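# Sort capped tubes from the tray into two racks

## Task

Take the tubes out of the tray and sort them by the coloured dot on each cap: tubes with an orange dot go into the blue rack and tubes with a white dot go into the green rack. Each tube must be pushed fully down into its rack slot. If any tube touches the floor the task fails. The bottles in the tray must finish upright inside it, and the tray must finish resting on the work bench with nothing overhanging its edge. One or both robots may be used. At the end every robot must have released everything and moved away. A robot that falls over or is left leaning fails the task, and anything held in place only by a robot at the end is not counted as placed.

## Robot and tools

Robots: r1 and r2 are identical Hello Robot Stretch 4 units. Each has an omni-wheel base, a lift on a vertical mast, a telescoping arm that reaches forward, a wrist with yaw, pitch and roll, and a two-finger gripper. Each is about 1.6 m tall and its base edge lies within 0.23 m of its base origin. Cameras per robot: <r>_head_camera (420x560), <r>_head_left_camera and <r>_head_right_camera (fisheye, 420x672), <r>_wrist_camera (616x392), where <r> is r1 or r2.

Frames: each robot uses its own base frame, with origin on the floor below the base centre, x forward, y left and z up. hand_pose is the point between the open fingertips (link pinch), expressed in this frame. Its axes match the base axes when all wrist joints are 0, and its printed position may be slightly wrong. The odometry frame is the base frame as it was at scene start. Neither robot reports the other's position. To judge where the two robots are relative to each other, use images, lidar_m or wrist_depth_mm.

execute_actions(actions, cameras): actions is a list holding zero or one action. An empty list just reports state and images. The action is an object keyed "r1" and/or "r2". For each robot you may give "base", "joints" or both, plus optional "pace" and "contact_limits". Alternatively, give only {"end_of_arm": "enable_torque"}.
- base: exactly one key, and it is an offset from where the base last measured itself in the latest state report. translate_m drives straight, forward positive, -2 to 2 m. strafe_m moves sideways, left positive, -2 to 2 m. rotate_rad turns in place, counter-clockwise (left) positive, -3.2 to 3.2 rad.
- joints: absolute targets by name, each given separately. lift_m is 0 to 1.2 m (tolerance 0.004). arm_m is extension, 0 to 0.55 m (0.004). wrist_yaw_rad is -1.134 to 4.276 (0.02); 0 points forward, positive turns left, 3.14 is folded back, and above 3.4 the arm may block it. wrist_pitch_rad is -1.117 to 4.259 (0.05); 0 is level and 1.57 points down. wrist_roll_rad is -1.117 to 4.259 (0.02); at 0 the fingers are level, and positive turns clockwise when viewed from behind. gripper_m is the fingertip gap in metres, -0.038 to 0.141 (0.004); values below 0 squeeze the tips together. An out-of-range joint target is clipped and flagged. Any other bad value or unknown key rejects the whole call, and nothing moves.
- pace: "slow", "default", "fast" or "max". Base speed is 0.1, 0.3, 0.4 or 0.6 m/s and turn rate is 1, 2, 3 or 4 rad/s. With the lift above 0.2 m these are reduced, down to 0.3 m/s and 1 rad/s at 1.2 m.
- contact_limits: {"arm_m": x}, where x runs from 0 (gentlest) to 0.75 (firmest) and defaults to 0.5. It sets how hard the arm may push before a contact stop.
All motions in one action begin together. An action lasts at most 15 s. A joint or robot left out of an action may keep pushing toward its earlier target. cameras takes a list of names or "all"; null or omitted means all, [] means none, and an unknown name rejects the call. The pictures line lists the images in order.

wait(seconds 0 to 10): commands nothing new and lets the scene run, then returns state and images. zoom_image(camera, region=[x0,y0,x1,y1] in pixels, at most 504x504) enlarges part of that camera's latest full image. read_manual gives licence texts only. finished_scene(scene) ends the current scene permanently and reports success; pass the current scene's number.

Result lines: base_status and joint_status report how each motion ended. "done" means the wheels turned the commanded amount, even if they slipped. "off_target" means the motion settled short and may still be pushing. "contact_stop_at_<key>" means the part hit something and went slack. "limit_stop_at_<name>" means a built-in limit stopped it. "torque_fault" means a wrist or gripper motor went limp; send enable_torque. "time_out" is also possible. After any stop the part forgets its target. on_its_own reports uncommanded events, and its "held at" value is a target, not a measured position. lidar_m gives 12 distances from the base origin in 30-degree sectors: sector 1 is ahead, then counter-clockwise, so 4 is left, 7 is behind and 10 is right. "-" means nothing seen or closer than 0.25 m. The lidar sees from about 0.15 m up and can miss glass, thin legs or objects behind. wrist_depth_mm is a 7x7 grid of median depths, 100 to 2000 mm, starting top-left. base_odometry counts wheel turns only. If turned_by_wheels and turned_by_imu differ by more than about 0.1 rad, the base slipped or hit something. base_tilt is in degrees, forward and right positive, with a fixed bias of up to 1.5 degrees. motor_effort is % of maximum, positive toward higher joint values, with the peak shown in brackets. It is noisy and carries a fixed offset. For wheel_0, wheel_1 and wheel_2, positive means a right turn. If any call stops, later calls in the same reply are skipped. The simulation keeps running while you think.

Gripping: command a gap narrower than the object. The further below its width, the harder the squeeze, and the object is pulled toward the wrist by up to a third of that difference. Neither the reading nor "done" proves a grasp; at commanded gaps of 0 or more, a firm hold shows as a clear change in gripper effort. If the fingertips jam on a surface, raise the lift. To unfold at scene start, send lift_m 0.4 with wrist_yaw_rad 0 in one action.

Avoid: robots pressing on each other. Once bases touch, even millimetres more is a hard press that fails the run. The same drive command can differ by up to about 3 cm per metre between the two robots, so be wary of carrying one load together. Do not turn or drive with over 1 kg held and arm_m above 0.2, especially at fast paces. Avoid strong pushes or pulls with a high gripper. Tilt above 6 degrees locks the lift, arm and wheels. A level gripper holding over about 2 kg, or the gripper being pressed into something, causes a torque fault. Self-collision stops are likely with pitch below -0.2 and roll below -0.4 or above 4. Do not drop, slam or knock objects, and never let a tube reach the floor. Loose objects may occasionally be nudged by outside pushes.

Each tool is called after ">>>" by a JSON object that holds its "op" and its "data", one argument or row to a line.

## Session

>>> {"op": "execute_actions", "data": {
  "actions": []
}}

Scene clock: 0.00 s.
r1.base_odometry: x=+0.000 y=+0.000 heading=+0.000 (m, m, rad; r1's odometry frame)
r1.turned_by_wheels: +0.000 (rad since the last result)
r1.turned_by_imu: +0.000 (rad since the last result)
r1.base_tilt: forward=+0.9 right=-0.2 (deg)
r1.lidar_m: 3.62 3.77 1.00 1.06 1.56 2.89 1.29 1.01 0.98 1.07 1.55 3.36
r1.base_status: not commanded
r1.joint_positions: lift_m=+0.145 arm_m=+0.000 wrist_yaw_rad=+3.083 wrist_pitch_rad=-0.010 wrist_roll_rad=+0.004 gripper_m=+0.057
r1.joint_status: not commanded
r1.motor_effort: lift_m=+17 arm_m=-1 wrist_yaw_rad=+0 wrist_pitch_rad=-7 wrist_roll_rad=-2 gripper_m=-2 wheel_0=+0 wheel_1=+0 wheel_2=+0 (%)
r1.hand_pose: x=-0.1115 y=+0.1043 z=+0.3265 quat_wxyz=(+0.029, +0.005, +0.002, +1.000) (m; r1's base frame)
r1.wrist_depth_mm: - 145 1537 - - - - / - 144 1537 - - - - / - 123 172 - - - - / 106 139 212 - - - - / 141 1138 1499 - - - - / 991 1160 1138 1430 1182 1464 1464 / 820 878 778 891 788 904 946
r2.base_odometry: x=+0.000 y=+0.000 heading=+0.000 (m, m, rad; r2's odometry frame)
r2.turned_by_wheels: +0.000 (rad since the last result)
r2.turned_by_imu: +0.000 (rad since the last result)
r2.base_tilt: forward=+0.2 right=-0.2 (deg)
r2.lidar_m: 0.73 0.72 0.86 1.63 3.66 4.38 1.25 1.25 1.50 5.08 1.40 0.85
r2.base_status: not commanded
r2.joint_positions: lift_m=+0.276 arm_m=+0.001 wrist_yaw_rad=+3.131 wrist_pitch_rad=+0.003 wrist_roll_rad=+0.002 gripper_m=+0.057
r2.joint_status: not commanded
r2.motor_effort: lift_m=+19 arm_m=+0 wrist_yaw_rad=+0 wrist_pitch_rad=-7 wrist_roll_rad=+1 gripper_m=-3 wheel_0=+0 wheel_1=+0 wheel_2=+0 (%)
r2.hand_pose: x=-0.1152 y=+0.0906 z=+0.4536 quat_wxyz=(+0.006, -0.001, +0.001, +1.000) (m; r2's base frame)
r2.wrist_depth_mm: - 136 - - - - - / - 123 202 - - - - / - 131 193 - - - - / 135 137 - - - - - / - - - - - - - / 1255 1366 195 1576 202 1661 1708 / 1042 976 1078 137 1025 1138 1138
pictures: r1_head_camera, r1_head_left_camera, r1_head_right_camera, r1_wrist_camera, r2_head_camera, r2_head_left_camera, r2_head_right_camera, r2_wrist_camera
camera_calibration (this result's frames):
r1_wrist_camera: T_world_to_cam=[[0.038239, 0.998408, 0.0414559, -0.111414], [-0.0464526, 0.0432175, -0.997985, 0.382481], [-0.998188, 0.0362362, 0.0480313, 0.0916611], [0, 0, 0, 1]] pos_world=[0.113523, 0.091385, 0.381927]
r2_wrist_camera: T_world_to_cam=[[0.0607464, 0.998117, 0.00849971, -0.103462], [0.0264586, 0.00690226, -0.999626, 0.506709], [-0.997802, 0.0609486, -0.0259895, 0.117282], [0, 0, 0, 1]] pos_world=[0.109902, 0.0926214, 0.510447]
Images, in order (width x height): r1_head_camera 420x560, r1_head_left_camera 420x672, r1_head_right_camera 420x672, r1_wrist_camera 616x392, r2_head_camera 420x560, r2_head_left_camera 420x672, r2_head_right_camera 420x672, r2_wrist_camera 616x392.

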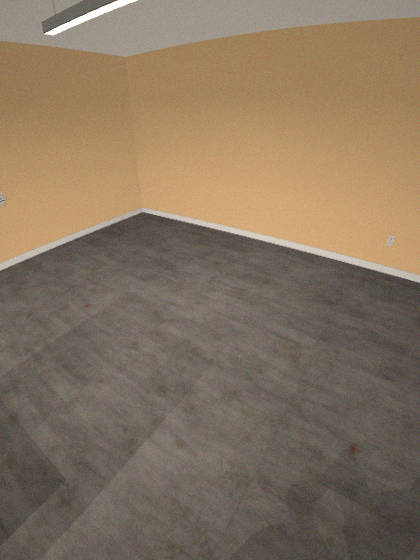

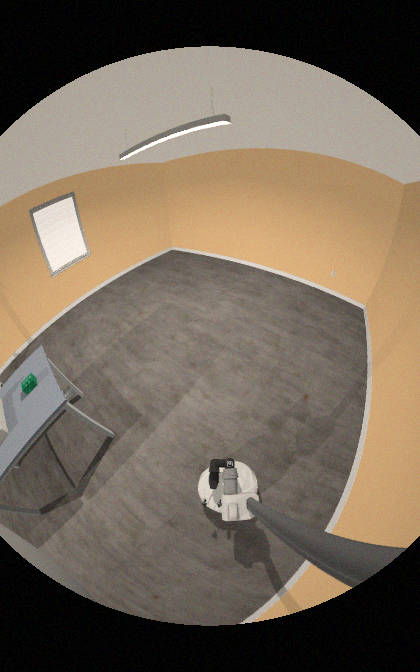

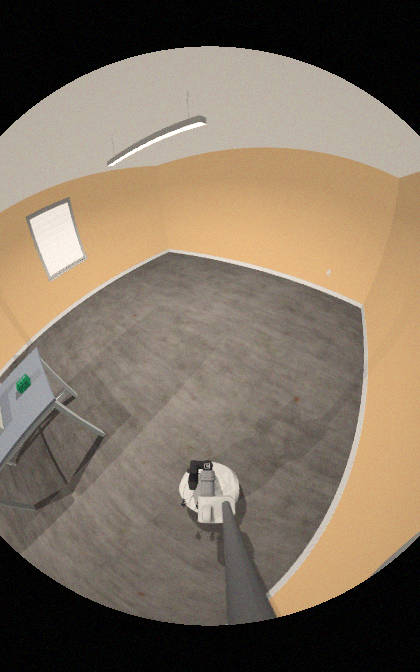

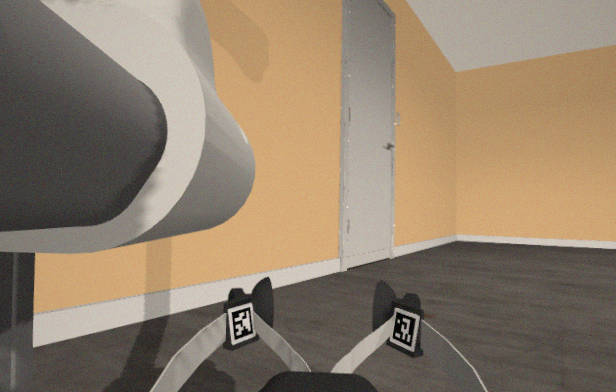

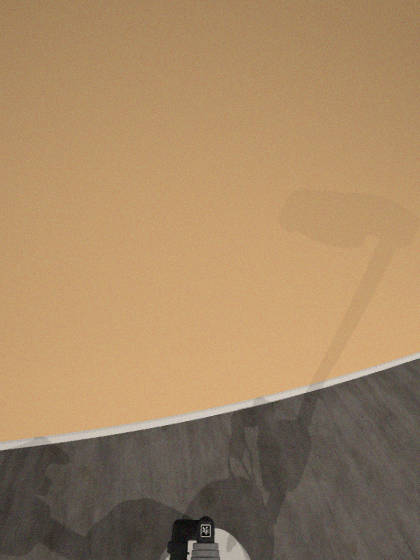

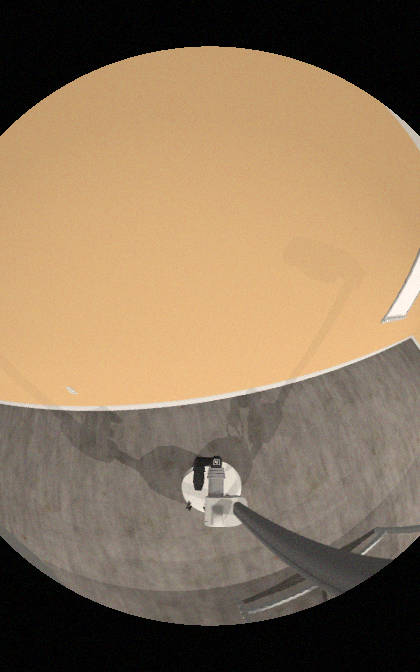

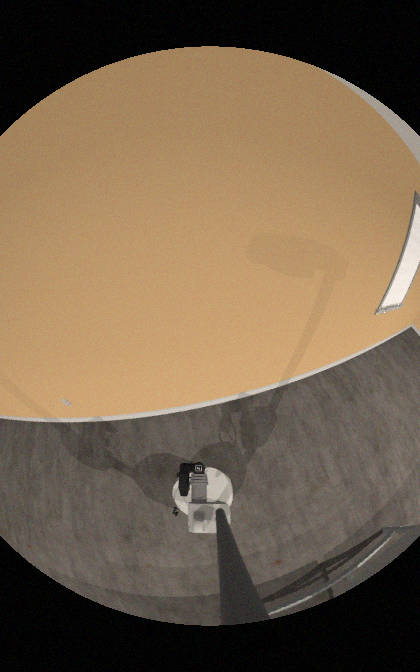

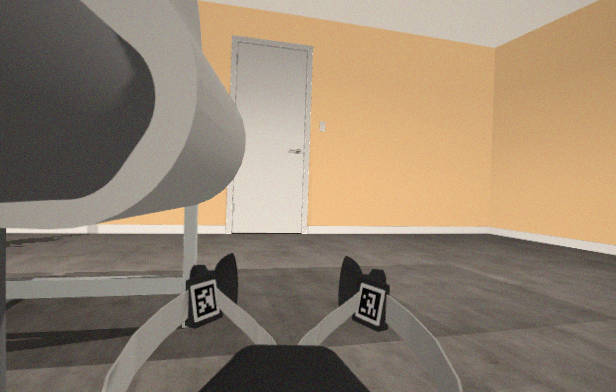

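>>> {"op": "execute_actions", "data": {
  "actions": [
    {"r1": {"base": {"rotate_rad": 0.96}, "pace": "fast"}, "r2": {"base": {"rotate_rad": -2.89}, "pace": "fast"}}
  ],
  "cameras": ["r1_head_camera", "r1_head_left_camera", "r2_head_camera", "r2_head_left_camera"]
}}

Scene clock: 4.20 s.
r1.base_odometry: x=+0.000 y=+0.000 heading=+0.960 (m, m, rad; r1's odometry frame)
r1.turned_by_wheels: +0.960 (rad since the last result)
r1.turned_by_imu: +0.965 (rad since the last result)
r1.base_tilt: forward=+0.9 right=-0.1 (deg)
r1.lidar_m: 1.02 1.03 1.45 3.78 1.41 1.04 0.98 1.03 1.42 3.35 3.54 3.89
r1.base_status: done
r1.joint_positions: lift_m=+0.145 arm_m=+0.000 wrist_yaw_rad=+3.083 wrist_pitch_rad=-0.010 wrist_roll_rad=+0.004 gripper_m=+0.057
r1.joint_status: not commanded
r1.motor_effort: lift_m=+18(18) arm_m=-1(1) wrist_yaw_rad=+0(0) wrist_pitch_rad=-7(7) wrist_roll_rad=-2(1) gripper_m=-5(1) wheel_0=+0(9) wheel_1=+1(10) wheel_2=+2(8) (%)
r1.hand_pose: x=-0.1115 y=+0.1043 z=+0.3265 quat_wxyz=(+0.029, +0.005, +0.002, +1.000) (m; r1's base frame)
r1.wrist_depth_mm: - 145 1160 1160 1160 1160 1160 / - 144 1160 1138 1160 1138 1160 / - 123 172 1138 1138 1138 1160 / 106 139 211 1138 1160 1138 1138 / 141 1118 1118 1138 1138 1138 1138 / 1098 1098 1098 1098 1098 1118 1138 / 820 878 778 904 788 904 946
r2.base_odometry: x=+0.000 y=+0.000 heading=-2.890 (m, m, rad; r2's odometry frame)
r2.turned_by_wheels: -2.890 (rad since the last result)
r2.turned_by_imu: -2.931 (rad since the last result)
r2.base_tilt: forward=+0.2 right=-0.2 (deg)
r2.lidar_m: 1.21 1.29 1.79 2.72 1.03 0.75 0.73 0.76 1.09 3.20 3.83 4.05
r2.base_status: done
r2.joint_positions: lift_m=+0.276 arm_m=+0.001 wrist_yaw_rad=+3.130 wrist_pitch_rad=+0.003 wrist_roll_rad=+0.002 gripper_m=+0.057
r2.joint_status: not commanded
r2.motor_effort: lift_m=+19(19) arm_m=+0(0) wrist_yaw_rad=+1(2) wrist_pitch_rad=-7(7) wrist_roll_rad=+0(1) gripper_m=-4(4) wheel_0=-1(7) wheel_1=-1(10) wheel_2=-2(9) (%)
r2.hand_pose: x=-0.1152 y=+0.0907 z=+0.4536 quat_wxyz=(+0.006, -0.001, +0.001, +1.000) (m; r2's base frame)
r2.wrist_depth_mm: - 136 854 854 866 866 878 / - 123 202 866 854 878 878 / - 131 194 854 878 891 878 / 135 137 854 866 878 878 878 / 854 866 854 878 866 878 878 / 854 866 196 866 203 878 904 / 854 854 854 137 866 891 891
pictures: r1_head_camera, r1_head_left_camera, r2_head_camera, r2_head_left_camera
Images, in order (width x height): r1_head_camera 420x560, r1_head_left_camera 420x672, r2_head_camera 420x560, r2_head_left_camera 420x672.

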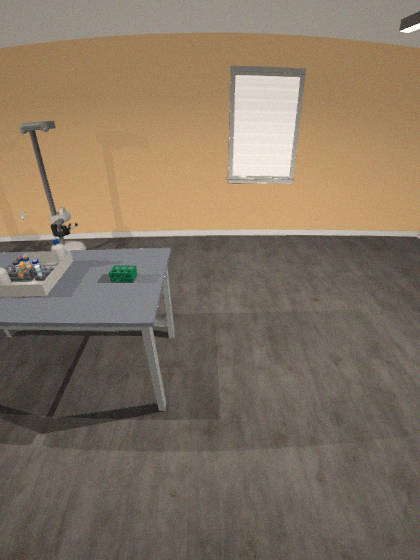

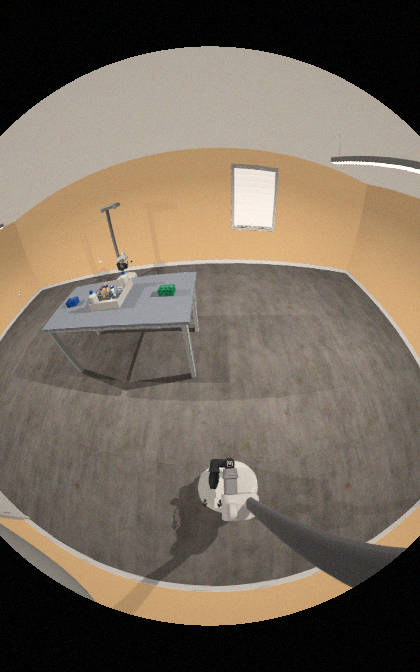

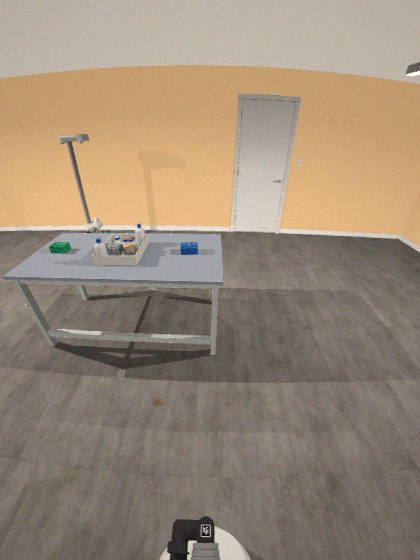

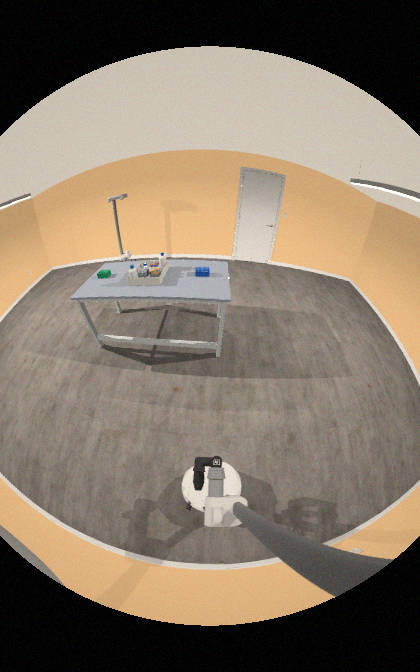

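>>> {"op": "execute_actions", "data": {
  "actions": [
    {"r1": {"base": {"strafe_m": 1.0}, "pace": "max"}, "r2": {"base": {"strafe_m": 0.67}, "pace": "max"}}
  ],
  "cameras": []
}}

>>> {"op": "execute_actions", "data": {
  "actions": [
    {"r1": {"base": {"translate_m": 0.5}, "joints": {"lift_m": 1.15, "wrist_yaw_rad": 0, "wrist_pitch_rad": 1.57, "gripper_m": 0.08}, "pace": "max"}, "r2": {"base": {"translate_m": 0.7}, "joints": {"lift_m": 1.15, "wrist_yaw_rad": 0, "wrist_pitch_rad": 1.57, "gripper_m": 0.08}, "pace": "max"}}
  ],
  "cameras": ["r1_head_camera", "r2_head_camera"]
}}

Scene clock: 10.27 s.
r1.base_odometry: x=-0.819 y=+0.573 heading=+0.960 (m, m, rad; r1's odometry frame)
r1.turned_by_wheels: +0.000 (rad since the last result)
r1.turned_by_imu: -0.001 (rad since the last result)
r1.base_tilt: forward=+1.0 right=-0.1 (deg)
r1.lidar_m: 0.99 1.04 4.51 3.72 1.37 1.04 0.98 1.05 1.42 4.05 4.56 1.03
r1.base_status: done
r1.joint_positions: lift_m=+0.145 arm_m=+0.000 wrist_yaw_rad=+3.083 wrist_pitch_rad=-0.010 wrist_roll_rad=+0.004 gripper_m=+0.057
r1.joint_status: not commanded
r1.motor_effort: lift_m=+17(17) arm_m=-1(1) wrist_yaw_rad=-2(1) wrist_pitch_rad=-7(9) wrist_roll_rad=-2(1) gripper_m=-4(3) wheel_0=+0(16) wheel_1=-3(14) wheel_2=+1(5) (%)
r1.hand_pose: x=-0.1115 y=+0.1043 z=+0.3265 quat_wxyz=(+0.029, +0.005, +0.002, +1.000) (m; r1's base frame)
r1.wrist_depth_mm: - 145 1160 1160 1138 1160 1160 / - 144 1118 1138 1138 1160 1138 / - 123 172 1138 1138 1138 1138 / 106 139 211 1138 1118 1138 1138 / 141 1118 1118 1098 1138 1118 1118 / 1078 1098 1098 1098 1098 1098 1118 / 820 866 788 904 788 904 931
r2.base_odometry: x=+0.167 y=-0.649 heading=-2.890 (m, m, rad; r2's odometry frame)
r2.turned_by_wheels: +0.000 (rad since the last result)
r2.turned_by_imu: -0.001 (rad since the last result)
r2.base_tilt: forward=+0.2 right=-0.2 (deg)
r2.lidar_m: 1.23 1.31 4.53 2.68 1.02 0.73 0.71 0.77 1.07 3.14 4.53 1.29
r2.base_status: done
r2.joint_positions: lift_m=+0.276 arm_m=+0.001 wrist_yaw_rad=+3.131 wrist_pitch_rad=+0.003 wrist_roll_rad=+0.002 gripper_m=+0.057
r2.joint_status: not commanded
r2.motor_effort: lift_m=+20(20) arm_m=+0(0) wrist_yaw_rad=+1(3) wrist_pitch_rad=-7(7) wrist_roll_rad=+0(1) gripper_m=-2(2) wheel_0=+1(11) wheel_1=+1(17) wheel_2=+0(1) (%)
r2.hand_pose: x=-0.1152 y=+0.0906 z=+0.4536 quat_wxyz=(+0.006, -0.001, +0.001, +1.000) (m; r2's base frame)
r2.wrist_depth_mm: - 136 842 842 854 854 854 / - 123 202 842 878 842 866 / - 131 193 866 866 878 866 / 135 137 842 854 854 866 878 / 842 842 842 854 854 866 854 / 831 854 195 854 202 866 878 / 831 831 866 137 866 866 878
pictures: none
No camera images: the call's "cameras" was empty. Leave "cameras" out to get every camera's image.

Scene clock: 13.17 s.
r1.base_odometry: x=-0.533 y=+0.983 heading=+0.960 (m, m, rad; r1's odometry frame)
r1.turned_by_wheels: +0.000 (rad since the last result)
r1.turned_by_imu: +0.002 (rad since the last result)
r1.base_tilt: forward=+1.0 right=-0.1 (deg)
r1.lidar_m: 0.49 0.51 0.72 4.36 2.10 1.55 1.49 1.56 2.18 4.36 0.73 0.50
r1.base_status: done
r1.joint_positions: lift_m=+1.150 arm_m=+0.000 wrist_yaw_rad=+0.000 wrist_pitch_rad=+1.570 wrist_roll_rad=+0.004 gripper_m=+0.080
r1.joint_status: all done
r1.motor_effort: lift_m=+21(23) arm_m=-1(1) wrist_yaw_rad=+0(9) wrist_pitch_rad=-1(7) wrist_roll_rad=-2(1) gripper_m=-2(2) wheel_0=+0(8) wheel_1=+0(9) wheel_2=+1(14) (%)
r1.hand_pose: x=+0.1715 y=-0.0874 z=+1.0395 quat_wxyz=(+0.707, +0.001, +0.707, -0.001) (m; r1's base frame)
r1.wrist_depth_mm: 1336 1308 1308 1281 1281 1255 1229 / 1255 1308 1281 1308 1281 1255 1229 / 1336 1308 1308 1281 1255 1255 1229 / 1336 1308 1308 1255 1255 1229 1229 / 1336 1308 1308 1060 1255 1255 1229 / 1336 1308 220 1042 1060 1229 1229 / 1308 1281 1281 661 1229 1229 1229
r2.base_odometry: x=-0.511 y=-0.823 heading=-2.890 (m, m, rad; r2's odometry frame)
r2.turned_by_wheels: +0.000 (rad since the last result)
r2.turned_by_imu: -0.004 (rad since the last result)
r2.base_tilt: forward=+0.2 right=-0.2 (deg)
r2.lidar_m: 0.53 0.56 0.78 4.36 1.98 1.48 1.42 1.48 2.08 4.37 0.77 0.57
r2.base_status: done
r2.joint_positions: lift_m=+1.150 arm_m=+0.001 wrist_yaw_rad=+0.000 wrist_pitch_rad=+1.570 wrist_roll_rad=+0.002 gripper_m=+0.080
r2.joint_status: all done
r2.motor_effort: lift_m=+20(30) arm_m=+0(0) wrist_yaw_rad=+1(5) wrist_pitch_rad=+0(5) wrist_roll_rad=+1(1) gripper_m=-4(2) wheel_0=-1(6) wheel_1=+0(9) wheel_2=+0(15) (%)
r2.hand_pose: x=+0.1725 y=-0.0874 z=+1.0396 quat_wxyz=(+0.707, +0.000, +0.707, +0.000) (m; r2's base frame)
r2.wrist_depth_mm: 1229 1229 1205 1255 1255 1255 960 / 1205 1229 1255 1255 1255 1281 1255 / 1255 1229 1255 1281 1281 1308 1281 / 1229 1229 1229 1255 1281 1255 1281 / 1255 1229 1042 1060 1281 1281 1308 / 1229 1255 214 1042 201 1281 1308 / 1229 1229 1281 137 1281 1281 1336
pictures: r1_head_camera, r2_head_camera
Images, in order (width x height): r1_head_camera 420x560, r2_head_camera 420x560.

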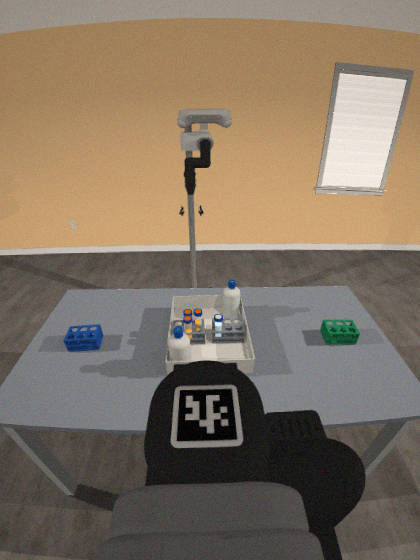

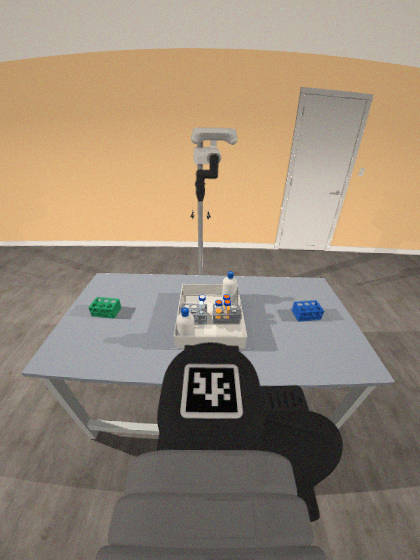

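>>> {"op": "zoom_image", "data": {
  "camera": "r1_head_camera",
  "region": [155, 270, 265, 380]
}}

>>> {"op": "zoom_image", "data": {
  "camera": "r2_head_camera",
  "region": [160, 260, 260, 360]
}}

Region (155, 270, 265, 380) of r1_head_camera's 420x560 image, scaled by 4.582, with more detail than that image has.

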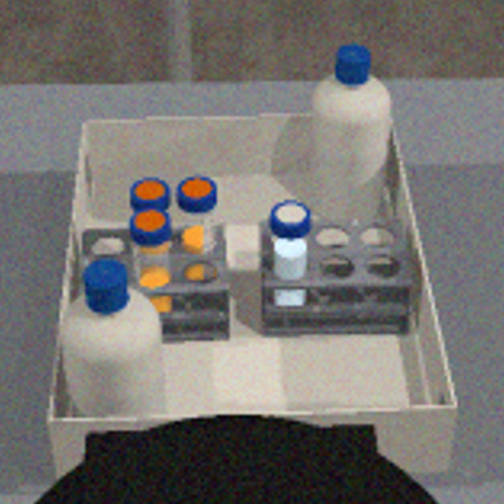

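Region (160, 260, 260, 360) of r2_head_camera's 420x560 image, scaled by 5.040, with more detail than that image has.

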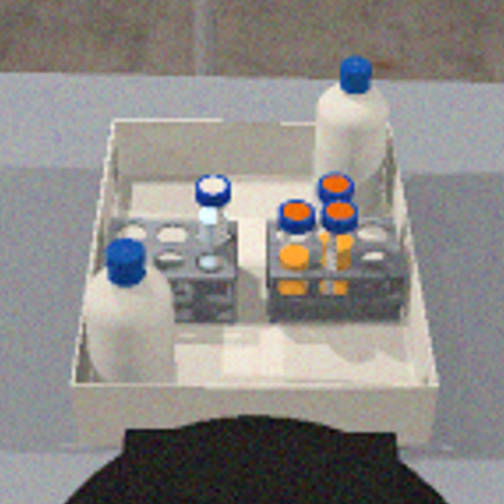

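>>> {"op": "execute_actions", "data": {
  "actions": [
    {"r1": {"base": {"translate_m": 0.3}, "joints": {"arm_m": 0.413}}, "r2": {"base": {"translate_m": 0.26}, "joints": {"wrist_roll_rad": 1.57}}}
  ],
  "cameras": []
}}

>>> {"op": "execute_actions", "data": {
  "actions": [
    {"r1": {"base": {"strafe_m": 0.021}, "joints": {"lift_m": 1.02}}, "r2": {"base": {"strafe_m": 0.041}}}
  ],
  "cameras": ["r1_wrist_camera"]
}}

Scene clock: 21.20 s.
r1.base_odometry: x=-0.361 y=+1.229 heading=+0.961 (m, m, rad; r1's odometry frame)
r1.turned_by_wheels: +0.000 (rad since the last result)
r1.turned_by_imu: +0.001 (rad since the last result)
r1.base_tilt: forward=+1.1 right=-0.2 (deg)
r1.lidar_m: 0.25 0.25 0.28 4.35 2.45 1.84 1.78 1.88 2.60 4.36 0.27 0.25
r1.base_status: done
r1.joint_positions: lift_m=+1.150 arm_m=+0.412 wrist_yaw_rad=+0.000 wrist_pitch_rad=+1.570 wrist_roll_rad=+0.004 gripper_m=+0.080
r1.joint_status: all done
r1.motor_effort: lift_m=+20(21) arm_m=+5(6) wrist_yaw_rad=+0(1) wrist_pitch_rad=-1(0) wrist_roll_rad=-2(1) gripper_m=-4(5) wheel_0=+3(8) wheel_1=+3(8) wheel_2=-1(18) (%)
r1.hand_pose: x=+0.5833 y=-0.0874 z=+1.0395 quat_wxyz=(+0.707, +0.001, +0.707, -0.001) (m; r1's base frame)
r1.wrist_depth_mm: 530 521 517 508 504 496 488 / 530 521 508 504 500 492 488 / 525 517 508 500 496 496 488 / 521 512 504 496 496 488 484 / 517 512 442 436 492 488 484 / 517 512 220 500 477 488 484 / 512 389 455 488 480 484 480
r2.base_odometry: x=-0.763 y=-0.888 heading=-2.890 (m, m, rad; r2's odometry frame)
r2.turned_by_wheels: +0.000 (rad since the last result)
r2.turned_by_imu: -0.002 (rad since the last result)
r2.base_tilt: forward=+0.3 right=-0.2 (deg)
r2.lidar_m: 0.27 0.31 0.41 4.35 2.36 1.73 1.68 1.74 2.48 4.38 0.44 0.30
r2.base_status: done
r2.joint_positions: lift_m=+1.150 arm_m=+0.001 wrist_yaw_rad=+0.000 wrist_pitch_rad=+1.570 wrist_roll_rad=+1.570 gripper_m=+0.080
r2.joint_status: all done
r2.motor_effort: lift_m=+21(20) arm_m=+0(0) wrist_yaw_rad=+1(0) wrist_pitch_rad=-1(1) wrist_roll_rad=+2(5) gripper_m=-2(2) wheel_0=+0(5) wheel_1=+1(10) wheel_2=+0(8) (%)
r2.hand_pose: x=+0.1725 y=-0.0874 z=+1.0396 quat_wxyz=(+0.500, +0.500, +0.500, -0.500) (m; r2's base frame)
r2.wrist_depth_mm: 488 488 1078 1255 1255 1255 1281 / 488 496 1229 1255 1281 1281 1308 / 488 492 1229 1229 1255 1281 1308 / 484 496 1078 1060 1060 1308 1281 / 469 496 1098 1042 1060 1308 327 / 469 492 213 1281 200 1308 1308 / 492 496 1182 137 1308 1308 1308
pictures: none
No camera images: the call's "cameras" was empty. Leave "cameras" out to get every camera's image.

Scene clock: 22.80 s.
r1.base_odometry: x=-0.378 y=+1.241 heading=+0.961 (m, m, rad; r1's odometry frame)
r1.turned_by_wheels: +0.000 (rad since the last result)
r1.turned_by_imu: +0.000 (rad since the last result)
r1.base_tilt: forward=+1.0 right=-0.1 (deg)
r1.lidar_m: 0.25 0.25 0.33 4.33 2.43 1.87 1.79 1.87 2.62 0.76 0.27 0.25
r1.base_status: done
r1.joint_positions: lift_m=+1.020 arm_m=+0.412 wrist_yaw_rad=+0.000 wrist_pitch_rad=+1.570 wrist_roll_rad=+0.004 gripper_m=+0.080
r1.joint_status: all done
r1.motor_effort: lift_m=+14(20) arm_m=+5(4) wrist_yaw_rad=-2(1) wrist_pitch_rad=+1(2) wrist_roll_rad=-1(2) gripper_m=+3(2) wheel_0=+0(8) wheel_1=-1(7) wheel_2=+0(1) (%)
r1.hand_pose: x=+0.5833 y=-0.0874 z=+0.9101 quat_wxyz=(+0.707, +0.001, +0.707, -0.001) (m; r1's base frame)
r1.wrist_depth_mm: 392 384 379 340 206 366 364 / 389 366 377 370 228 366 362 / 387 375 375 370 342 362 362 / 387 332 373 368 364 362 359 / 387 314 309 307 325 362 357 / 382 315 220 364 303 359 357 / 382 330 368 364 359 357 353
r2.base_odometry: x=-0.753 y=-0.928 heading=-2.890 (m, m, rad; r2's odometry frame)
r2.turned_by_wheels: +0.000 (rad since the last result)
r2.turned_by_imu: +0.000 (rad since the last result)
r2.base_tilt: forward=+0.3 right=-0.2 (deg)
r2.lidar_m: 0.27 0.30 0.42 4.31 2.36 1.73 1.67 1.74 2.49 4.42 0.41 0.28
r2.base_status: done
r2.joint_positions: lift_m=+1.150 arm_m=+0.001 wrist_yaw_rad=+0.000 wrist_pitch_rad=+1.570 wrist_roll_rad=+1.570 gripper_m=+0.080
r2.joint_status: not commanded
r2.motor_effort: lift_m=+20(20) arm_m=+0(1) wrist_yaw_rad=+0(1) wrist_pitch_rad=-1(1) wrist_roll_rad=+2(1) gripper_m=+0(1) wheel_0=+1(7) wheel_1=-2(9) wheel_2=+0(0) (%)
r2.hand_pose: x=+0.1725 y=-0.0874 z=+1.0396 quat_wxyz=(+0.500, +0.500, +0.500, -0.500) (m; r2's base frame)
r2.wrist_depth_mm: 480 488 1078 1229 1255 1281 1255 / 488 492 1229 1255 1255 1308 1308 / 488 488 1229 1255 1255 1308 1281 / 480 492 1078 1060 1042 1281 1308 / 480 500 1098 1060 1078 1281 325 / 466 496 214 1255 201 1308 1308 / 488 496 1138 137 1281 1308 1336
pictures: r1_wrist_camera
camera_calibration (this result's frames):
r1_wrist_camera: T_world_to_cam=[[0.0414693, -0.998917, -0.0210987, -0.0903421], [-0.998393, -0.0406125, -0.0395346, 0.681146], [0.0386349, 0.0227043, -0.998995, 1.11102], [0, 0, 0, 1]] pos_world=[0.640873, -0.0878062, 1.13493]
Images, in order (width x height): r1_wrist_camera 616x392.

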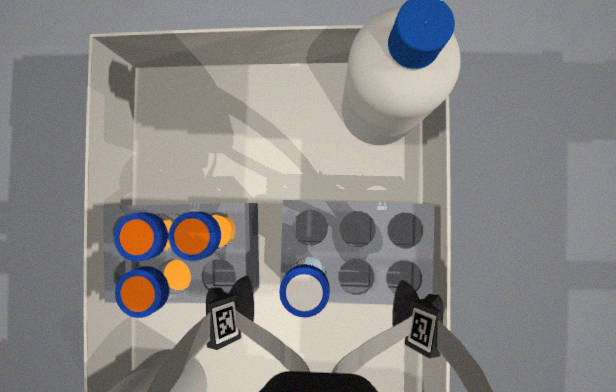

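>>> {"op": "execute_actions", "data": {
  "actions": [
    {"r1": {"base": {"strafe_m": 0.012}, "joints": {"gripper_m": 0.065, "arm_m": 0.41}}}
  ],
  "cameras": []
}}

>>> {"op": "execute_actions", "data": {
  "actions": [
    {"r1": {"joints": {"lift_m": 0.975}}}
  ],
  "cameras": ["r1_wrist_camera"]
}}

Scene clock: 24.47 s.
r1.base_odometry: x=-0.388 y=+1.248 heading=+0.960 (m, m, rad; r1's odometry frame)
r1.turned_by_wheels: +0.000 (rad since the last result)
r1.turned_by_imu: +0.000 (rad since the last result)
r1.base_tilt: forward=+0.9 right=+0.0 (deg)
r1.lidar_m: 0.25 0.25 0.29 4.31 2.44 1.86 1.80 1.89 2.58 0.77 0.29 0.25
r1.base_status: done
r1.joint_positions: lift_m=+1.020 arm_m=+0.411 wrist_yaw_rad=+0.000 wrist_pitch_rad=+1.570 wrist_roll_rad=+0.004 gripper_m=+0.065
r1.joint_status: all done
r1.motor_effort: lift_m=+14(14) arm_m=-5(6) wrist_yaw_rad=+1(1) wrist_pitch_rad=-2(1) wrist_roll_rad=-2(2) gripper_m=-5(5) wheel_0=-2(9) wheel_1=+1(8) wheel_2=+0(4) (%)
r1.hand_pose: x=+0.5821 y=-0.0874 z=+0.9101 quat_wxyz=(+0.707, +0.001, +0.707, -0.001) (m; r1's base frame)
r1.wrist_depth_mm: 392 384 342 343 230 366 364 / 389 368 377 373 234 364 362 / 389 377 377 370 366 362 359 / 387 334 373 368 364 362 359 / 384 314 310 309 334 359 357 / 384 315 259 366 301 357 355 / 382 332 368 364 357 357 355
r2.base_odometry: x=-0.753 y=-0.928 heading=-2.890 (m, m, rad; r2's odometry frame)
r2.turned_by_wheels: +0.000 (rad since the last result)
r2.turned_by_imu: +0.000 (rad since the last result)
r2.base_tilt: forward=+0.2 right=-0.2 (deg)
r2.lidar_m: 0.28 0.30 0.42 4.31 2.36 1.73 1.67 1.75 2.46 4.42 0.43 0.29
r2.base_status: not commanded
r2.joint_positions: lift_m=+1.150 arm_m=+0.001 wrist_yaw_rad=+0.000 wrist_pitch_rad=+1.570 wrist_roll_rad=+1.570 gripper_m=+0.080
r2.joint_status: not commanded
r2.motor_effort: lift_m=+20(20) arm_m=+0(0) wrist_yaw_rad=+2(1) wrist_pitch_rad=-1(1) wrist_roll_rad=+2(1) gripper_m=-1(0) wheel_0=+1(1) wheel_1=-2(2) wheel_2=+0(0) (%)
r2.hand_pose: x=+0.1725 y=-0.0874 z=+1.0396 quat_wxyz=(+0.500, +0.500, +0.500, -0.500) (m; r2's base frame)
r2.wrist_depth_mm: 484 488 1078 1255 1255 1281 1308 / 484 488 1229 1229 1255 1281 1281 / 484 492 1205 1255 1281 1308 1281 / 480 488 1060 1060 1060 1281 1308 / 484 496 1098 1042 1078 1281 325 / 469 492 215 1255 200 1281 1308 / 488 496 1182 137 1281 1308 1336
pictures: none
No camera images: the call's "cameras" was empty. Leave "cameras" out to get every camera's image.

Scene clock: 25.53 s.
r1.base_odometry: x=-0.388 y=+1.248 heading=+0.960 (m, m, rad; r1's odometry frame)
r1.turned_by_wheels: +0.000 (rad since the last result)
r1.turned_by_imu: +0.000 (rad since the last result)
r1.base_tilt: forward=+1.0 right=-0.1 (deg)
r1.lidar_m: 0.25 0.25 0.30 4.32 2.45 1.89 1.78 1.88 2.58 0.80 0.27 0.25
r1.base_status: not commanded
r1.joint_positions: lift_m=+0.975 arm_m=+0.411 wrist_yaw_rad=+0.000 wrist_pitch_rad=+1.570 wrist_roll_rad=+0.004 gripper_m=+0.065
r1.joint_status: all done
r1.motor_effort: lift_m=+14(14) arm_m=-5(6) wrist_yaw_rad=-1(1) wrist_pitch_rad=-2(1) wrist_roll_rad=-2(2) gripper_m=-2(3) wheel_0=-1(1) wheel_1=+1(1) wheel_2=+0(0) (%)
r1.hand_pose: x=+0.5821 y=-0.0874 z=+0.8651 quat_wxyz=(+0.707, +0.001, +0.707, -0.001) (m; r1's base frame)
r1.wrist_depth_mm: 343 296 298 300 185 178 320 / 342 332 330 325 220 247 319 / 342 332 330 325 320 319 317 / 340 314 327 324 319 317 315 / 338 207 265 264 260 287 314 / 336 207 265 201 256 287 312 / 334 327 322 319 315 266 312
r2.base_odometry: x=-0.753 y=-0.928 heading=-2.890 (m, m, rad; r2's odometry frame)
r2.turned_by_wheels: +0.000 (rad since the last result)
r2.turned_by_imu: +0.000 (rad since the last result)
r2.base_tilt: forward=+0.2 right=-0.2 (deg)
r2.lidar_m: 0.29 0.30 0.42 4.33 2.37 1.73 1.67 1.76 2.48 4.42 0.43 0.29
r2.base_status: not commanded
r2.joint_positions: lift_m=+1.150 arm_m=+0.001 wrist_yaw_rad=+0.000 wrist_pitch_rad=+1.570 wrist_roll_rad=+1.570 gripper_m=+0.080
r2.joint_status: not commanded
r2.motor_effort: lift_m=+21(20) arm_m=+0(0) wrist_yaw_rad=+1(1) wrist_pitch_rad=+0(1) wrist_roll_rad=+2(2) gripper_m=-3(4) wheel_0=+1(2) wheel_1=-2(2) wheel_2=+0(0) (%)
r2.hand_pose: x=+0.1725 y=-0.0874 z=+1.0396 quat_wxyz=(+0.500, +0.500, +0.500, -0.500) (m; r2's base frame)
r2.wrist_depth_mm: 484 488 1060 1255 1255 1308 1281 / 484 492 1255 1281 1255 1255 1281 / 484 488 1229 1255 1281 1336 1336 / 480 492 1078 1042 1060 1308 1281 / 480 492 1098 1042 1078 1255 325 / 469 492 213 1255 200 1308 1308 / 484 496 1182 137 1281 1308 1308
pictures: r1_wrist_camera
camera_calibration (this result's frames):
r1_wrist_camera: T_world_to_cam=[[0.0414375, -0.998918, -0.0211014, -0.0912213], [-0.998396, -0.040582, -0.0394704, 0.678127], [0.0385714, 0.0227031, -0.998998, 1.06616], [0, 0, 0, 1]] pos_world=[0.639696, -0.087808, 1.08993]
Images, in order (width x height): r1_wrist_camera 616x392.

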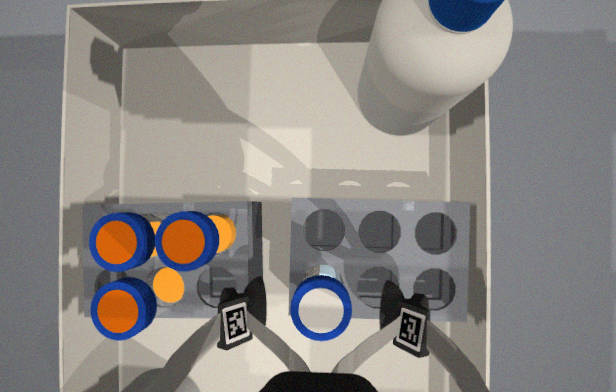

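>>> {"op": "execute_actions", "data": {
  "actions": [
    {"r1": {"joints": {"gripper_m": 0.01}}}
  ],
  "cameras": []
}}

>>> {"op": "execute_actions", "data": {
  "actions": [
    {"r1": {"joints": {"lift_m": 1.08}}}
  ],
  "cameras": ["r1_wrist_camera"]
}}

>>> {"op": "execute_actions", "data": {
  "actions": [
    {"r1": {"base": {"strafe_m": -0.5}, "joints": {"arm_m": 0.38}}}
  ],
  "cameras": ["r1_wrist_camera"]
}}

Scene clock: 28.57 s.
r1.base_odometry: x=-0.388 y=+1.248 heading=+0.960 (m, m, rad; r1's odometry frame)
r1.turned_by_wheels: +0.000 (rad since the last result)
r1.turned_by_imu: +0.000 (rad since the last result)
r1.base_tilt: forward=+1.1 right=+0.0 (deg)
r1.lidar_m: 0.25 0.25 0.30 4.32 2.45 1.88 1.78 1.86 2.59 0.77 0.28 0.25
r1.base_status: not commanded
r1.joint_positions: lift_m=+0.975 arm_m=+0.411 wrist_yaw_rad=+0.000 wrist_pitch_rad=+1.570 wrist_roll_rad=+0.004 gripper_m=+0.010
r1.joint_status: all done
r1.motor_effort: lift_m=+14(13) arm_m=-6(5) wrist_yaw_rad=-1(1) wrist_pitch_rad=+0(0) wrist_roll_rad=-2(2) gripper_m=-10(11) wheel_0=-2(2) wheel_1=+1(1) wheel_2=+0(0) (%)
r1.hand_pose: x=+0.5821 y=-0.0874 z=+0.8651 quat_wxyz=(+0.707, +0.001, +0.707, -0.001) (m; r1's base frame)
r1.wrist_depth_mm: 343 296 298 300 185 178 320 / 342 334 330 325 220 248 319 / 342 332 329 324 320 317 317 / 340 312 327 324 319 317 315 / 338 207 264 263 262 286 314 / 336 206 266 192 257 287 314 / 334 312 324 319 314 266 312
r2.base_odometry: x=-0.753 y=-0.928 heading=-2.890 (m, m, rad; r2's odometry frame)
r2.turned_by_wheels: +0.000 (rad since the last result)
r2.turned_by_imu: +0.000 (rad since the last result)
r2.base_tilt: forward=+0.2 right=-0.3 (deg)
r2.lidar_m: 0.27 0.28 0.43 4.31 2.34 1.74 1.68 1.76 2.45 4.42 0.42 0.29
r2.base_status: not commanded
r2.joint_positions: lift_m=+1.150 arm_m=+0.001 wrist_yaw_rad=+0.000 wrist_pitch_rad=+1.570 wrist_roll_rad=+1.570 gripper_m=+0.080
r2.joint_status: not commanded
r2.motor_effort: lift_m=+20(20) arm_m=+0(0) wrist_yaw_rad=+1(1) wrist_pitch_rad=+0(1) wrist_roll_rad=+2(1) gripper_m=-5(0) wheel_0=+2(2) wheel_1=-2(2) wheel_2=+0(0) (%)
r2.hand_pose: x=+0.1725 y=-0.0874 z=+1.0396 quat_wxyz=(+0.500, +0.500, +0.500, -0.500) (m; r2's base frame)
r2.wrist_depth_mm: 488 488 1060 1255 1255 1281 1281 / 488 488 1229 1255 1255 1281 1255 / 484 492 1255 1255 1281 1281 1308 / 480 492 1078 1042 1060 1281 1308 / 477 500 1078 1060 1060 1281 325 / 469 496 213 1255 200 1308 1308 / 484 504 1160 137 1281 1308 1336
pictures: none
No camera images: the call's "cameras" was empty. Leave "cameras" out to get every camera's image.

Scene clock: 30.03 s.
r1.base_odometry: x=-0.388 y=+1.248 heading=+0.960 (m, m, rad; r1's odometry frame)
r1.turned_by_wheels: +0.000 (rad since the last result)
r1.turned_by_imu: +0.000 (rad since the last result)
r1.base_tilt: forward=+1.0 right=+0.0 (deg)
r1.lidar_m: 0.25 0.25 0.29 4.32 2.47 1.87 1.79 1.88 2.59 0.79 0.28 0.25
r1.base_status: not commanded
r1.joint_positions: lift_m=+1.080 arm_m=+0.411 wrist_yaw_rad=+0.000 wrist_pitch_rad=+1.570 wrist_roll_rad=+0.004 gripper_m=+0.010
r1.joint_status: all done
r1.motor_effort: lift_m=+22(21) arm_m=-6(5) wrist_yaw_rad=-2(1) wrist_pitch_rad=+0(0) wrist_roll_rad=-1(2) gripper_m=-9(9) wheel_0=-2(2) wheel_1=+1(1) wheel_2=+0(0) (%)
r1.hand_pose: x=+0.5821 y=-0.0874 z=+0.9694 quat_wxyz=(+0.707, +0.001, +0.707, -0.001) (m; r1's base frame)
r1.wrist_depth_mm: 452 449 442 436 433 427 421 / 452 445 436 430 283 424 421 / 452 442 436 430 368 421 418 / 445 442 433 430 418 421 418 / 445 445 364 370 368 418 415 / 442 439 373 193 359 418 415 / 442 436 345 421 359 413 413
r2.base_odometry: x=-0.753 y=-0.928 heading=-2.890 (m, m, rad; r2's odometry frame)
r2.turned_by_wheels: +0.000 (rad since the last result)
r2.turned_by_imu: +0.000 (rad since the last result)
r2.base_tilt: forward=+0.2 right=-0.2 (deg)
r2.lidar_m: 0.28 0.29 0.42 4.31 2.36 1.72 1.67 1.76 2.47 4.42 0.43 0.30
r2.base_status: not commanded
r2.joint_positions: lift_m=+1.150 arm_m=+0.001 wrist_yaw_rad=+0.000 wrist_pitch_rad=+1.570 wrist_roll_rad=+1.570 gripper_m=+0.080
r2.joint_status: not commanded
r2.motor_effort: lift_m=+20(20) arm_m=+0(0) wrist_yaw_rad=+1(2) wrist_pitch_rad=-1(1) wrist_roll_rad=+2(1) gripper_m=-1(2) wheel_0=+2(1) wheel_1=-2(2) wheel_2=+0(0) (%)
r2.hand_pose: x=+0.1725 y=-0.0874 z=+1.0396 quat_wxyz=(+0.500, +0.500, +0.500, -0.500) (m; r2's base frame)
r2.wrist_depth_mm: 484 492 1060 1255 1255 1281 1308 / 480 492 1229 1255 1255 1255 1308 / 480 492 1229 1255 1281 1281 1308 / 477 492 1078 1042 1060 1281 1281 / 480 492 1098 1042 1078 1281 325 / 469 492 213 1255 200 1281 1308 / 484 496 1160 137 1281 1308 1281
pictures: r1_wrist_camera
camera_calibration (this result's frames):
r1_wrist_camera: T_world_to_cam=[[0.0414376, -0.998918, -0.0211014, -0.0890197], [-0.998396, -0.0405822, -0.0394705, 0.682242], [0.0385715, 0.0227031, -0.998998, 1.17039], [0, 0, 0, 1]] pos_world=[0.639693, -0.0878079, 1.19426]
Images, in order (width x height): r1_wrist_camera 616x392.

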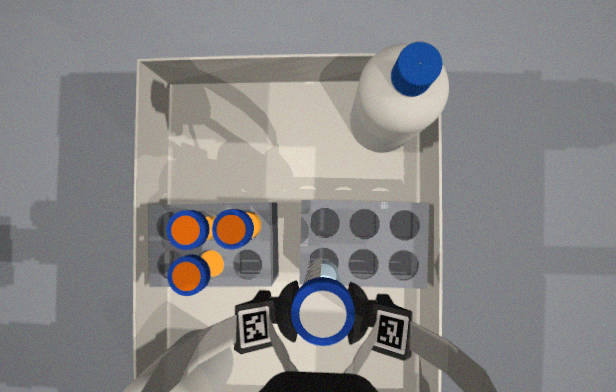

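Scene clock: 33.03 s.
r1.base_odometry: x=+0.022 y=+0.961 heading=+0.961 (m, m, rad; r1's odometry frame)
r1.turned_by_wheels: +0.000 (rad since the last result)
r1.turned_by_imu: +0.001 (rad since the last result)
r1.base_tilt: forward=+0.9 right=-0.1 (deg)
r1.lidar_m: 0.25 0.25 0.27 0.79 2.52 1.88 1.76 1.89 2.62 3.91 0.27 0.25
r1.base_status: done
r1.joint_positions: lift_m=+1.080 arm_m=+0.381 wrist_yaw_rad=+0.000 wrist_pitch_rad=+1.570 wrist_roll_rad=+0.004 gripper_m=+0.010
r1.joint_status: all done
r1.motor_effort: lift_m=+22(22) arm_m=-5(5) wrist_yaw_rad=-1(2) wrist_pitch_rad=-1(0) wrist_roll_rad=-2(2) gripper_m=-13(11) wheel_0=+1(9) wheel_1=+1(11) wheel_2=+0(2) (%)
r1.hand_pose: x=+0.5520 y=-0.0874 z=+0.9694 quat_wxyz=(+0.707, +0.001, +0.707, -0.001) (m; r1's base frame)
r1.wrist_depth_mm: 455 445 442 436 430 427 1182 / 449 445 439 433 430 424 1182 / 445 445 436 433 430 421 1160 / 445 445 436 430 427 421 1160 / 445 442 436 370 424 421 1160 / 445 439 433 193 364 421 1160 / 442 439 430 424 418 415 1138
r2.base_odometry: x=-0.753 y=-0.928 heading=-2.890 (m, m, rad; r2's odometry frame)
r2.turned_by_wheels: +0.000 (rad since the last result)
r2.turned_by_imu: +0.000 (rad since the last result)
r2.base_tilt: forward=+0.2 right=-0.2 (deg)
r2.lidar_m: 0.27 0.29 0.42 4.32 2.36 1.75 1.67 1.77 2.47 4.42 0.43 0.29
r2.base_status: not commanded
r2.joint_positions: lift_m=+1.150 arm_m=+0.001 wrist_yaw_rad=+0.000 wrist_pitch_rad=+1.570 wrist_roll_rad=+1.570 gripper_m=+0.080
r2.joint_status: not commanded
r2.motor_effort: lift_m=+20(20) arm_m=+0(0) wrist_yaw_rad=+1(1) wrist_pitch_rad=-1(0) wrist_roll_rad=+2(2) gripper_m=-2(0) wheel_0=+2(2) wheel_1=-2(2) wheel_2=+0(0) (%)
r2.hand_pose: x=+0.1725 y=-0.0874 z=+1.0396 quat_wxyz=(+0.500, +0.500, +0.500, -0.500) (m; r2's base frame)
r2.wrist_depth_mm: 488 488 1060 1255 1281 1281 1255 / 488 492 1229 1255 1281 1281 1308 / 484 492 1255 1255 1255 1281 1308 / 484 496 1060 1060 1060 1308 1308 / 480 496 1118 1060 1060 1281 325 / 473 496 214 1255 200 1281 1336 / 480 496 1138 137 1281 1308 1308
pictures: r1_wrist_camera
camera_calibration (this result's frames):
r1_wrist_camera: T_world_to_cam=[[0.0413519, -0.998922, -0.0211071, -0.0877209], [-0.998405, -0.0404994, -0.0393315, 0.652093], [0.0384343, 0.0226999, -0.999003, 1.17163], [0, 0, 0, 1]] pos_world=[0.60965, -0.0878127, 1.19426]
Images, in order (width x height): r1_wrist_camera 616x392.

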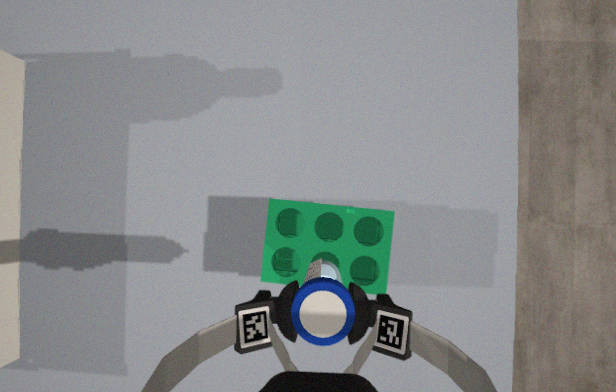

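>>> {"op": "execute_actions", "data": {
  "actions": [
    {"r1": {"joints": {"arm_m": 0.378, "lift_m": 0.98}, "pace": "slow"}, "r2": {"joints": {"arm_m": 0.466, "lift_m": 1.08}}}
  ],
  "cameras": ["r1_wrist_camera", "r2_wrist_camera"]
}}

Scene clock: 36.13 s.
r1.base_odometry: x=+0.022 y=+0.961 heading=+0.961 (m, m, rad; r1's odometry frame)
r1.turned_by_wheels: +0.000 (rad since the last result)
r1.turned_by_imu: +0.000 (rad since the last result)
r1.base_tilt: forward=+1.0 right=-0.1 (deg)
r1.lidar_m: 0.25 0.25 0.27 0.81 2.51 1.87 1.79 1.89 2.64 3.90 0.27 0.25
r1.base_status: not commanded
r1.joint_positions: lift_m=+0.980 arm_m=+0.379 wrist_yaw_rad=+0.000 wrist_pitch_rad=+1.570 wrist_roll_rad=+0.004 gripper_m=+0.010
r1.joint_status: all done
r1.motor_effort: lift_m=+14(24) arm_m=-5(6) wrist_yaw_rad=+0(0) wrist_pitch_rad=-1(0) wrist_roll_rad=-2(2) gripper_m=-10(9) wheel_0=+1(1) wheel_1=+1(1) wheel_2=+0(0) (%)
r1.hand_pose: x=+0.5501 y=-0.0874 z=+0.8701 quat_wxyz=(+0.707, +0.001, +0.707, -0.001) (m; r1's base frame)
r1.wrist_depth_mm: 347 343 340 336 330 327 324 / 347 342 340 334 330 325 324 / 345 343 338 334 329 325 322 / 343 340 336 330 327 324 320 / 343 340 334 271 304 322 320 / 342 338 332 192 265 322 319 / 340 334 330 325 322 317 317
r2.base_odometry: x=-0.753 y=-0.928 heading=-2.890 (m, m, rad; r2's odometry frame)
r2.turned_by_wheels: +0.000 (rad since the last result)
r2.turned_by_imu: +0.000 (rad since the last result)
r2.base_tilt: forward=+0.2 right=-0.2 (deg)
r2.lidar_m: 0.29 0.29 0.42 4.32 2.36 1.74 1.68 1.77 2.48 4.41 0.42 0.31
r2.base_status: not commanded
r2.joint_positions: lift_m=+1.080 arm_m=+0.465 wrist_yaw_rad=+0.000 wrist_pitch_rad=+1.570 wrist_roll_rad=+1.570 gripper_m=+0.080
r2.joint_status: all done
r2.motor_effort: lift_m=+17(21) arm_m=+7(8) wrist_yaw_rad=+0(1) wrist_pitch_rad=+0(0) wrist_roll_rad=+2(1) gripper_m=-3(2) wheel_0=+2(1) wheel_1=-2(2) wheel_2=+0(0) (%)
r2.hand_pose: x=+0.6359 y=-0.0874 z=+0.9699 quat_wxyz=(+0.501, +0.500, +0.500, -0.499) (m; r2's base frame)
r2.wrist_depth_mm: 413 415 424 427 436 439 439 / 415 421 424 424 433 439 445 / 282 368 424 427 436 436 442 / 281 357 368 433 436 442 449 / 404 424 424 433 436 442 741 / 404 424 214 430 200 449 732 / 392 424 430 137 364 449 1255
pictures: r1_wrist_camera, r2_wrist_camera
camera_calibration (this result's frames):
r1_wrist_camera: T_world_to_cam=[[0.0413518, -0.998922, -0.0211071, -0.0897367], [-0.998405, -0.0404993, -0.0393314, 0.646231], [0.0384341, 0.0226999, -0.999003, 1.07246], [0, 0, 0, 1]] pos_world=[0.607692, -0.0878127, 1.09492]
r2_wrist_camera: T_world_to_cam=[[-0.998756, -0.0110999, 0.0486137, 0.570821], [-0.00996882, 0.999675, 0.0234484, 0.121794], [-0.0488582, 0.0229346, -0.998542, 1.22758], [0, 0, 0, 1]] pos_world=[0.631302, -0.143573, 1.19518]
Images, in order (width x height): r1_wrist_camera 616x392, r2_wrist_camera 616x392.

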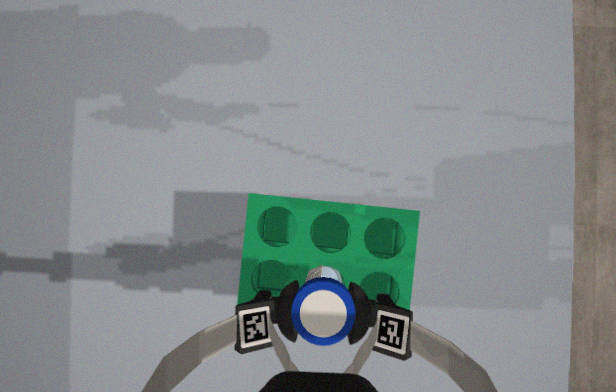

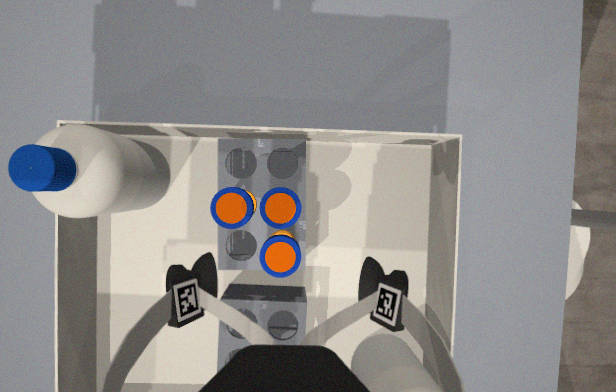

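>>> {"op": "execute_actions", "data": {
  "actions": [
    {"r1": {"joints": {"gripper_m": 0.06}}, "r2": {"joints": {"arm_m": 0.4715, "lift_m": 0.98, "gripper_m": 0.065}}}
  ],
  "cameras": ["r1_wrist_camera", "r2_wrist_camera"]
}}

Scene clock: 38.97 s.
r1.base_odometry: x=+0.022 y=+0.961 heading=+0.961 (m, m, rad; r1's odometry frame)
r1.turned_by_wheels: +0.000 (rad since the last result)
r1.turned_by_imu: +0.000 (rad since the last result)
r1.base_tilt: forward=+1.0 right=-0.1 (deg)
r1.lidar_m: 0.25 0.25 0.29 0.84 2.52 1.88 1.80 1.87 2.62 3.91 0.26 0.25
r1.base_status: not commanded
r1.joint_positions: lift_m=+0.980 arm_m=+0.379 wrist_yaw_rad=+0.000 wrist_pitch_rad=+1.570 wrist_roll_rad=+0.004 gripper_m=+0.060
r1.joint_status: all done
r1.motor_effort: lift_m=+14(14) arm_m=-5(5) wrist_yaw_rad=-2(1) wrist_pitch_rad=+0(1) wrist_roll_rad=-1(1) gripper_m=-3(8) wheel_0=+1(1) wheel_1=+1(1) wheel_2=+0(0) (%)
r1.hand_pose: x=+0.5501 y=-0.0874 z=+0.8701 quat_wxyz=(+0.707, +0.001, +0.707, -0.001) (m; r1's base frame)
r1.wrist_depth_mm: 349 343 340 336 332 327 325 / 349 343 336 334 330 327 324 / 345 340 336 334 329 325 322 / 345 340 336 330 327 324 322 / 343 338 334 271 304 322 320 / 342 338 332 208 217 322 319 / 340 338 330 327 322 319 317
r2.base_odometry: x=-0.753 y=-0.928 heading=-2.890 (m, m, rad; r2's odometry frame)
r2.turned_by_wheels: +0.000 (rad since the last result)
r2.turned_by_imu: +0.000 (rad since the last result)
r2.base_tilt: forward=+0.2 right=-0.2 (deg)
r2.lidar_m: 0.28 0.29 0.42 4.31 2.35 1.76 1.67 1.76 2.49 4.41 0.43 0.29
r2.base_status: not commanded
r2.joint_positions: lift_m=+0.980 arm_m=+0.470 wrist_yaw_rad=+0.000 wrist_pitch_rad=+1.570 wrist_roll_rad=+1.570 gripper_m=+0.065
r2.joint_status: all done
r2.motor_effort: lift_m=+16(18) arm_m=+8(8) wrist_yaw_rad=+1(0) wrist_pitch_rad=+0(0) wrist_roll_rad=+2(2) gripper_m=-4(2) wheel_0=+1(1) wheel_1=-2(2) wheel_2=+0(0) (%)
r2.hand_pose: x=+0.6414 y=-0.0874 z=+0.8700 quat_wxyz=(+0.501, +0.500, +0.500, -0.499) (m; r2's base frame)
r2.wrist_depth_mm: 319 322 325 329 332 338 343 / 319 325 327 330 334 338 342 / 203 310 301 324 332 306 342 / 204 324 266 270 332 324 343 / 320 324 270 271 336 322 343 / 322 327 198 211 202 317 345 / 324 325 272 137 338 298 345
pictures: r1_wrist_camera, r2_wrist_camera
camera_calibration (this result's frames):
r1_wrist_camera: T_world_to_cam=[[0.0413518, -0.998922, -0.0211071, -0.0897367], [-0.998405, -0.0404993, -0.0393315, 0.646231], [0.0384343, 0.0226999, -0.999003, 1.07246], [0, 0, 0, 1]] pos_world=[0.607692, -0.0878127, 1.09492]
r2_wrist_camera: T_world_to_cam=[[-0.998756, -0.011009, 0.0486344, 0.581129], [-0.00987735, 0.999676, 0.0234486, 0.124135], [-0.0488768, 0.022939, -0.998541, 1.12801], [0, 0, 0, 1]] pos_world=[0.636766, -0.143572, 1.09519]
Images, in order (width x height): r1_wrist_camera 616x392, r2_wrist_camera 616x392.

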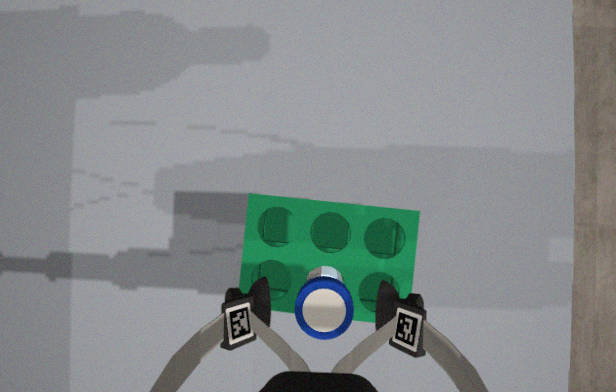

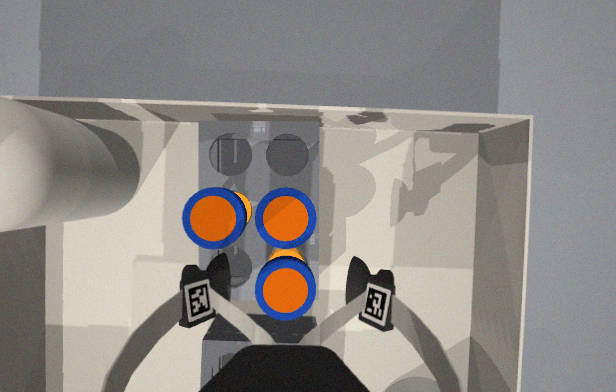

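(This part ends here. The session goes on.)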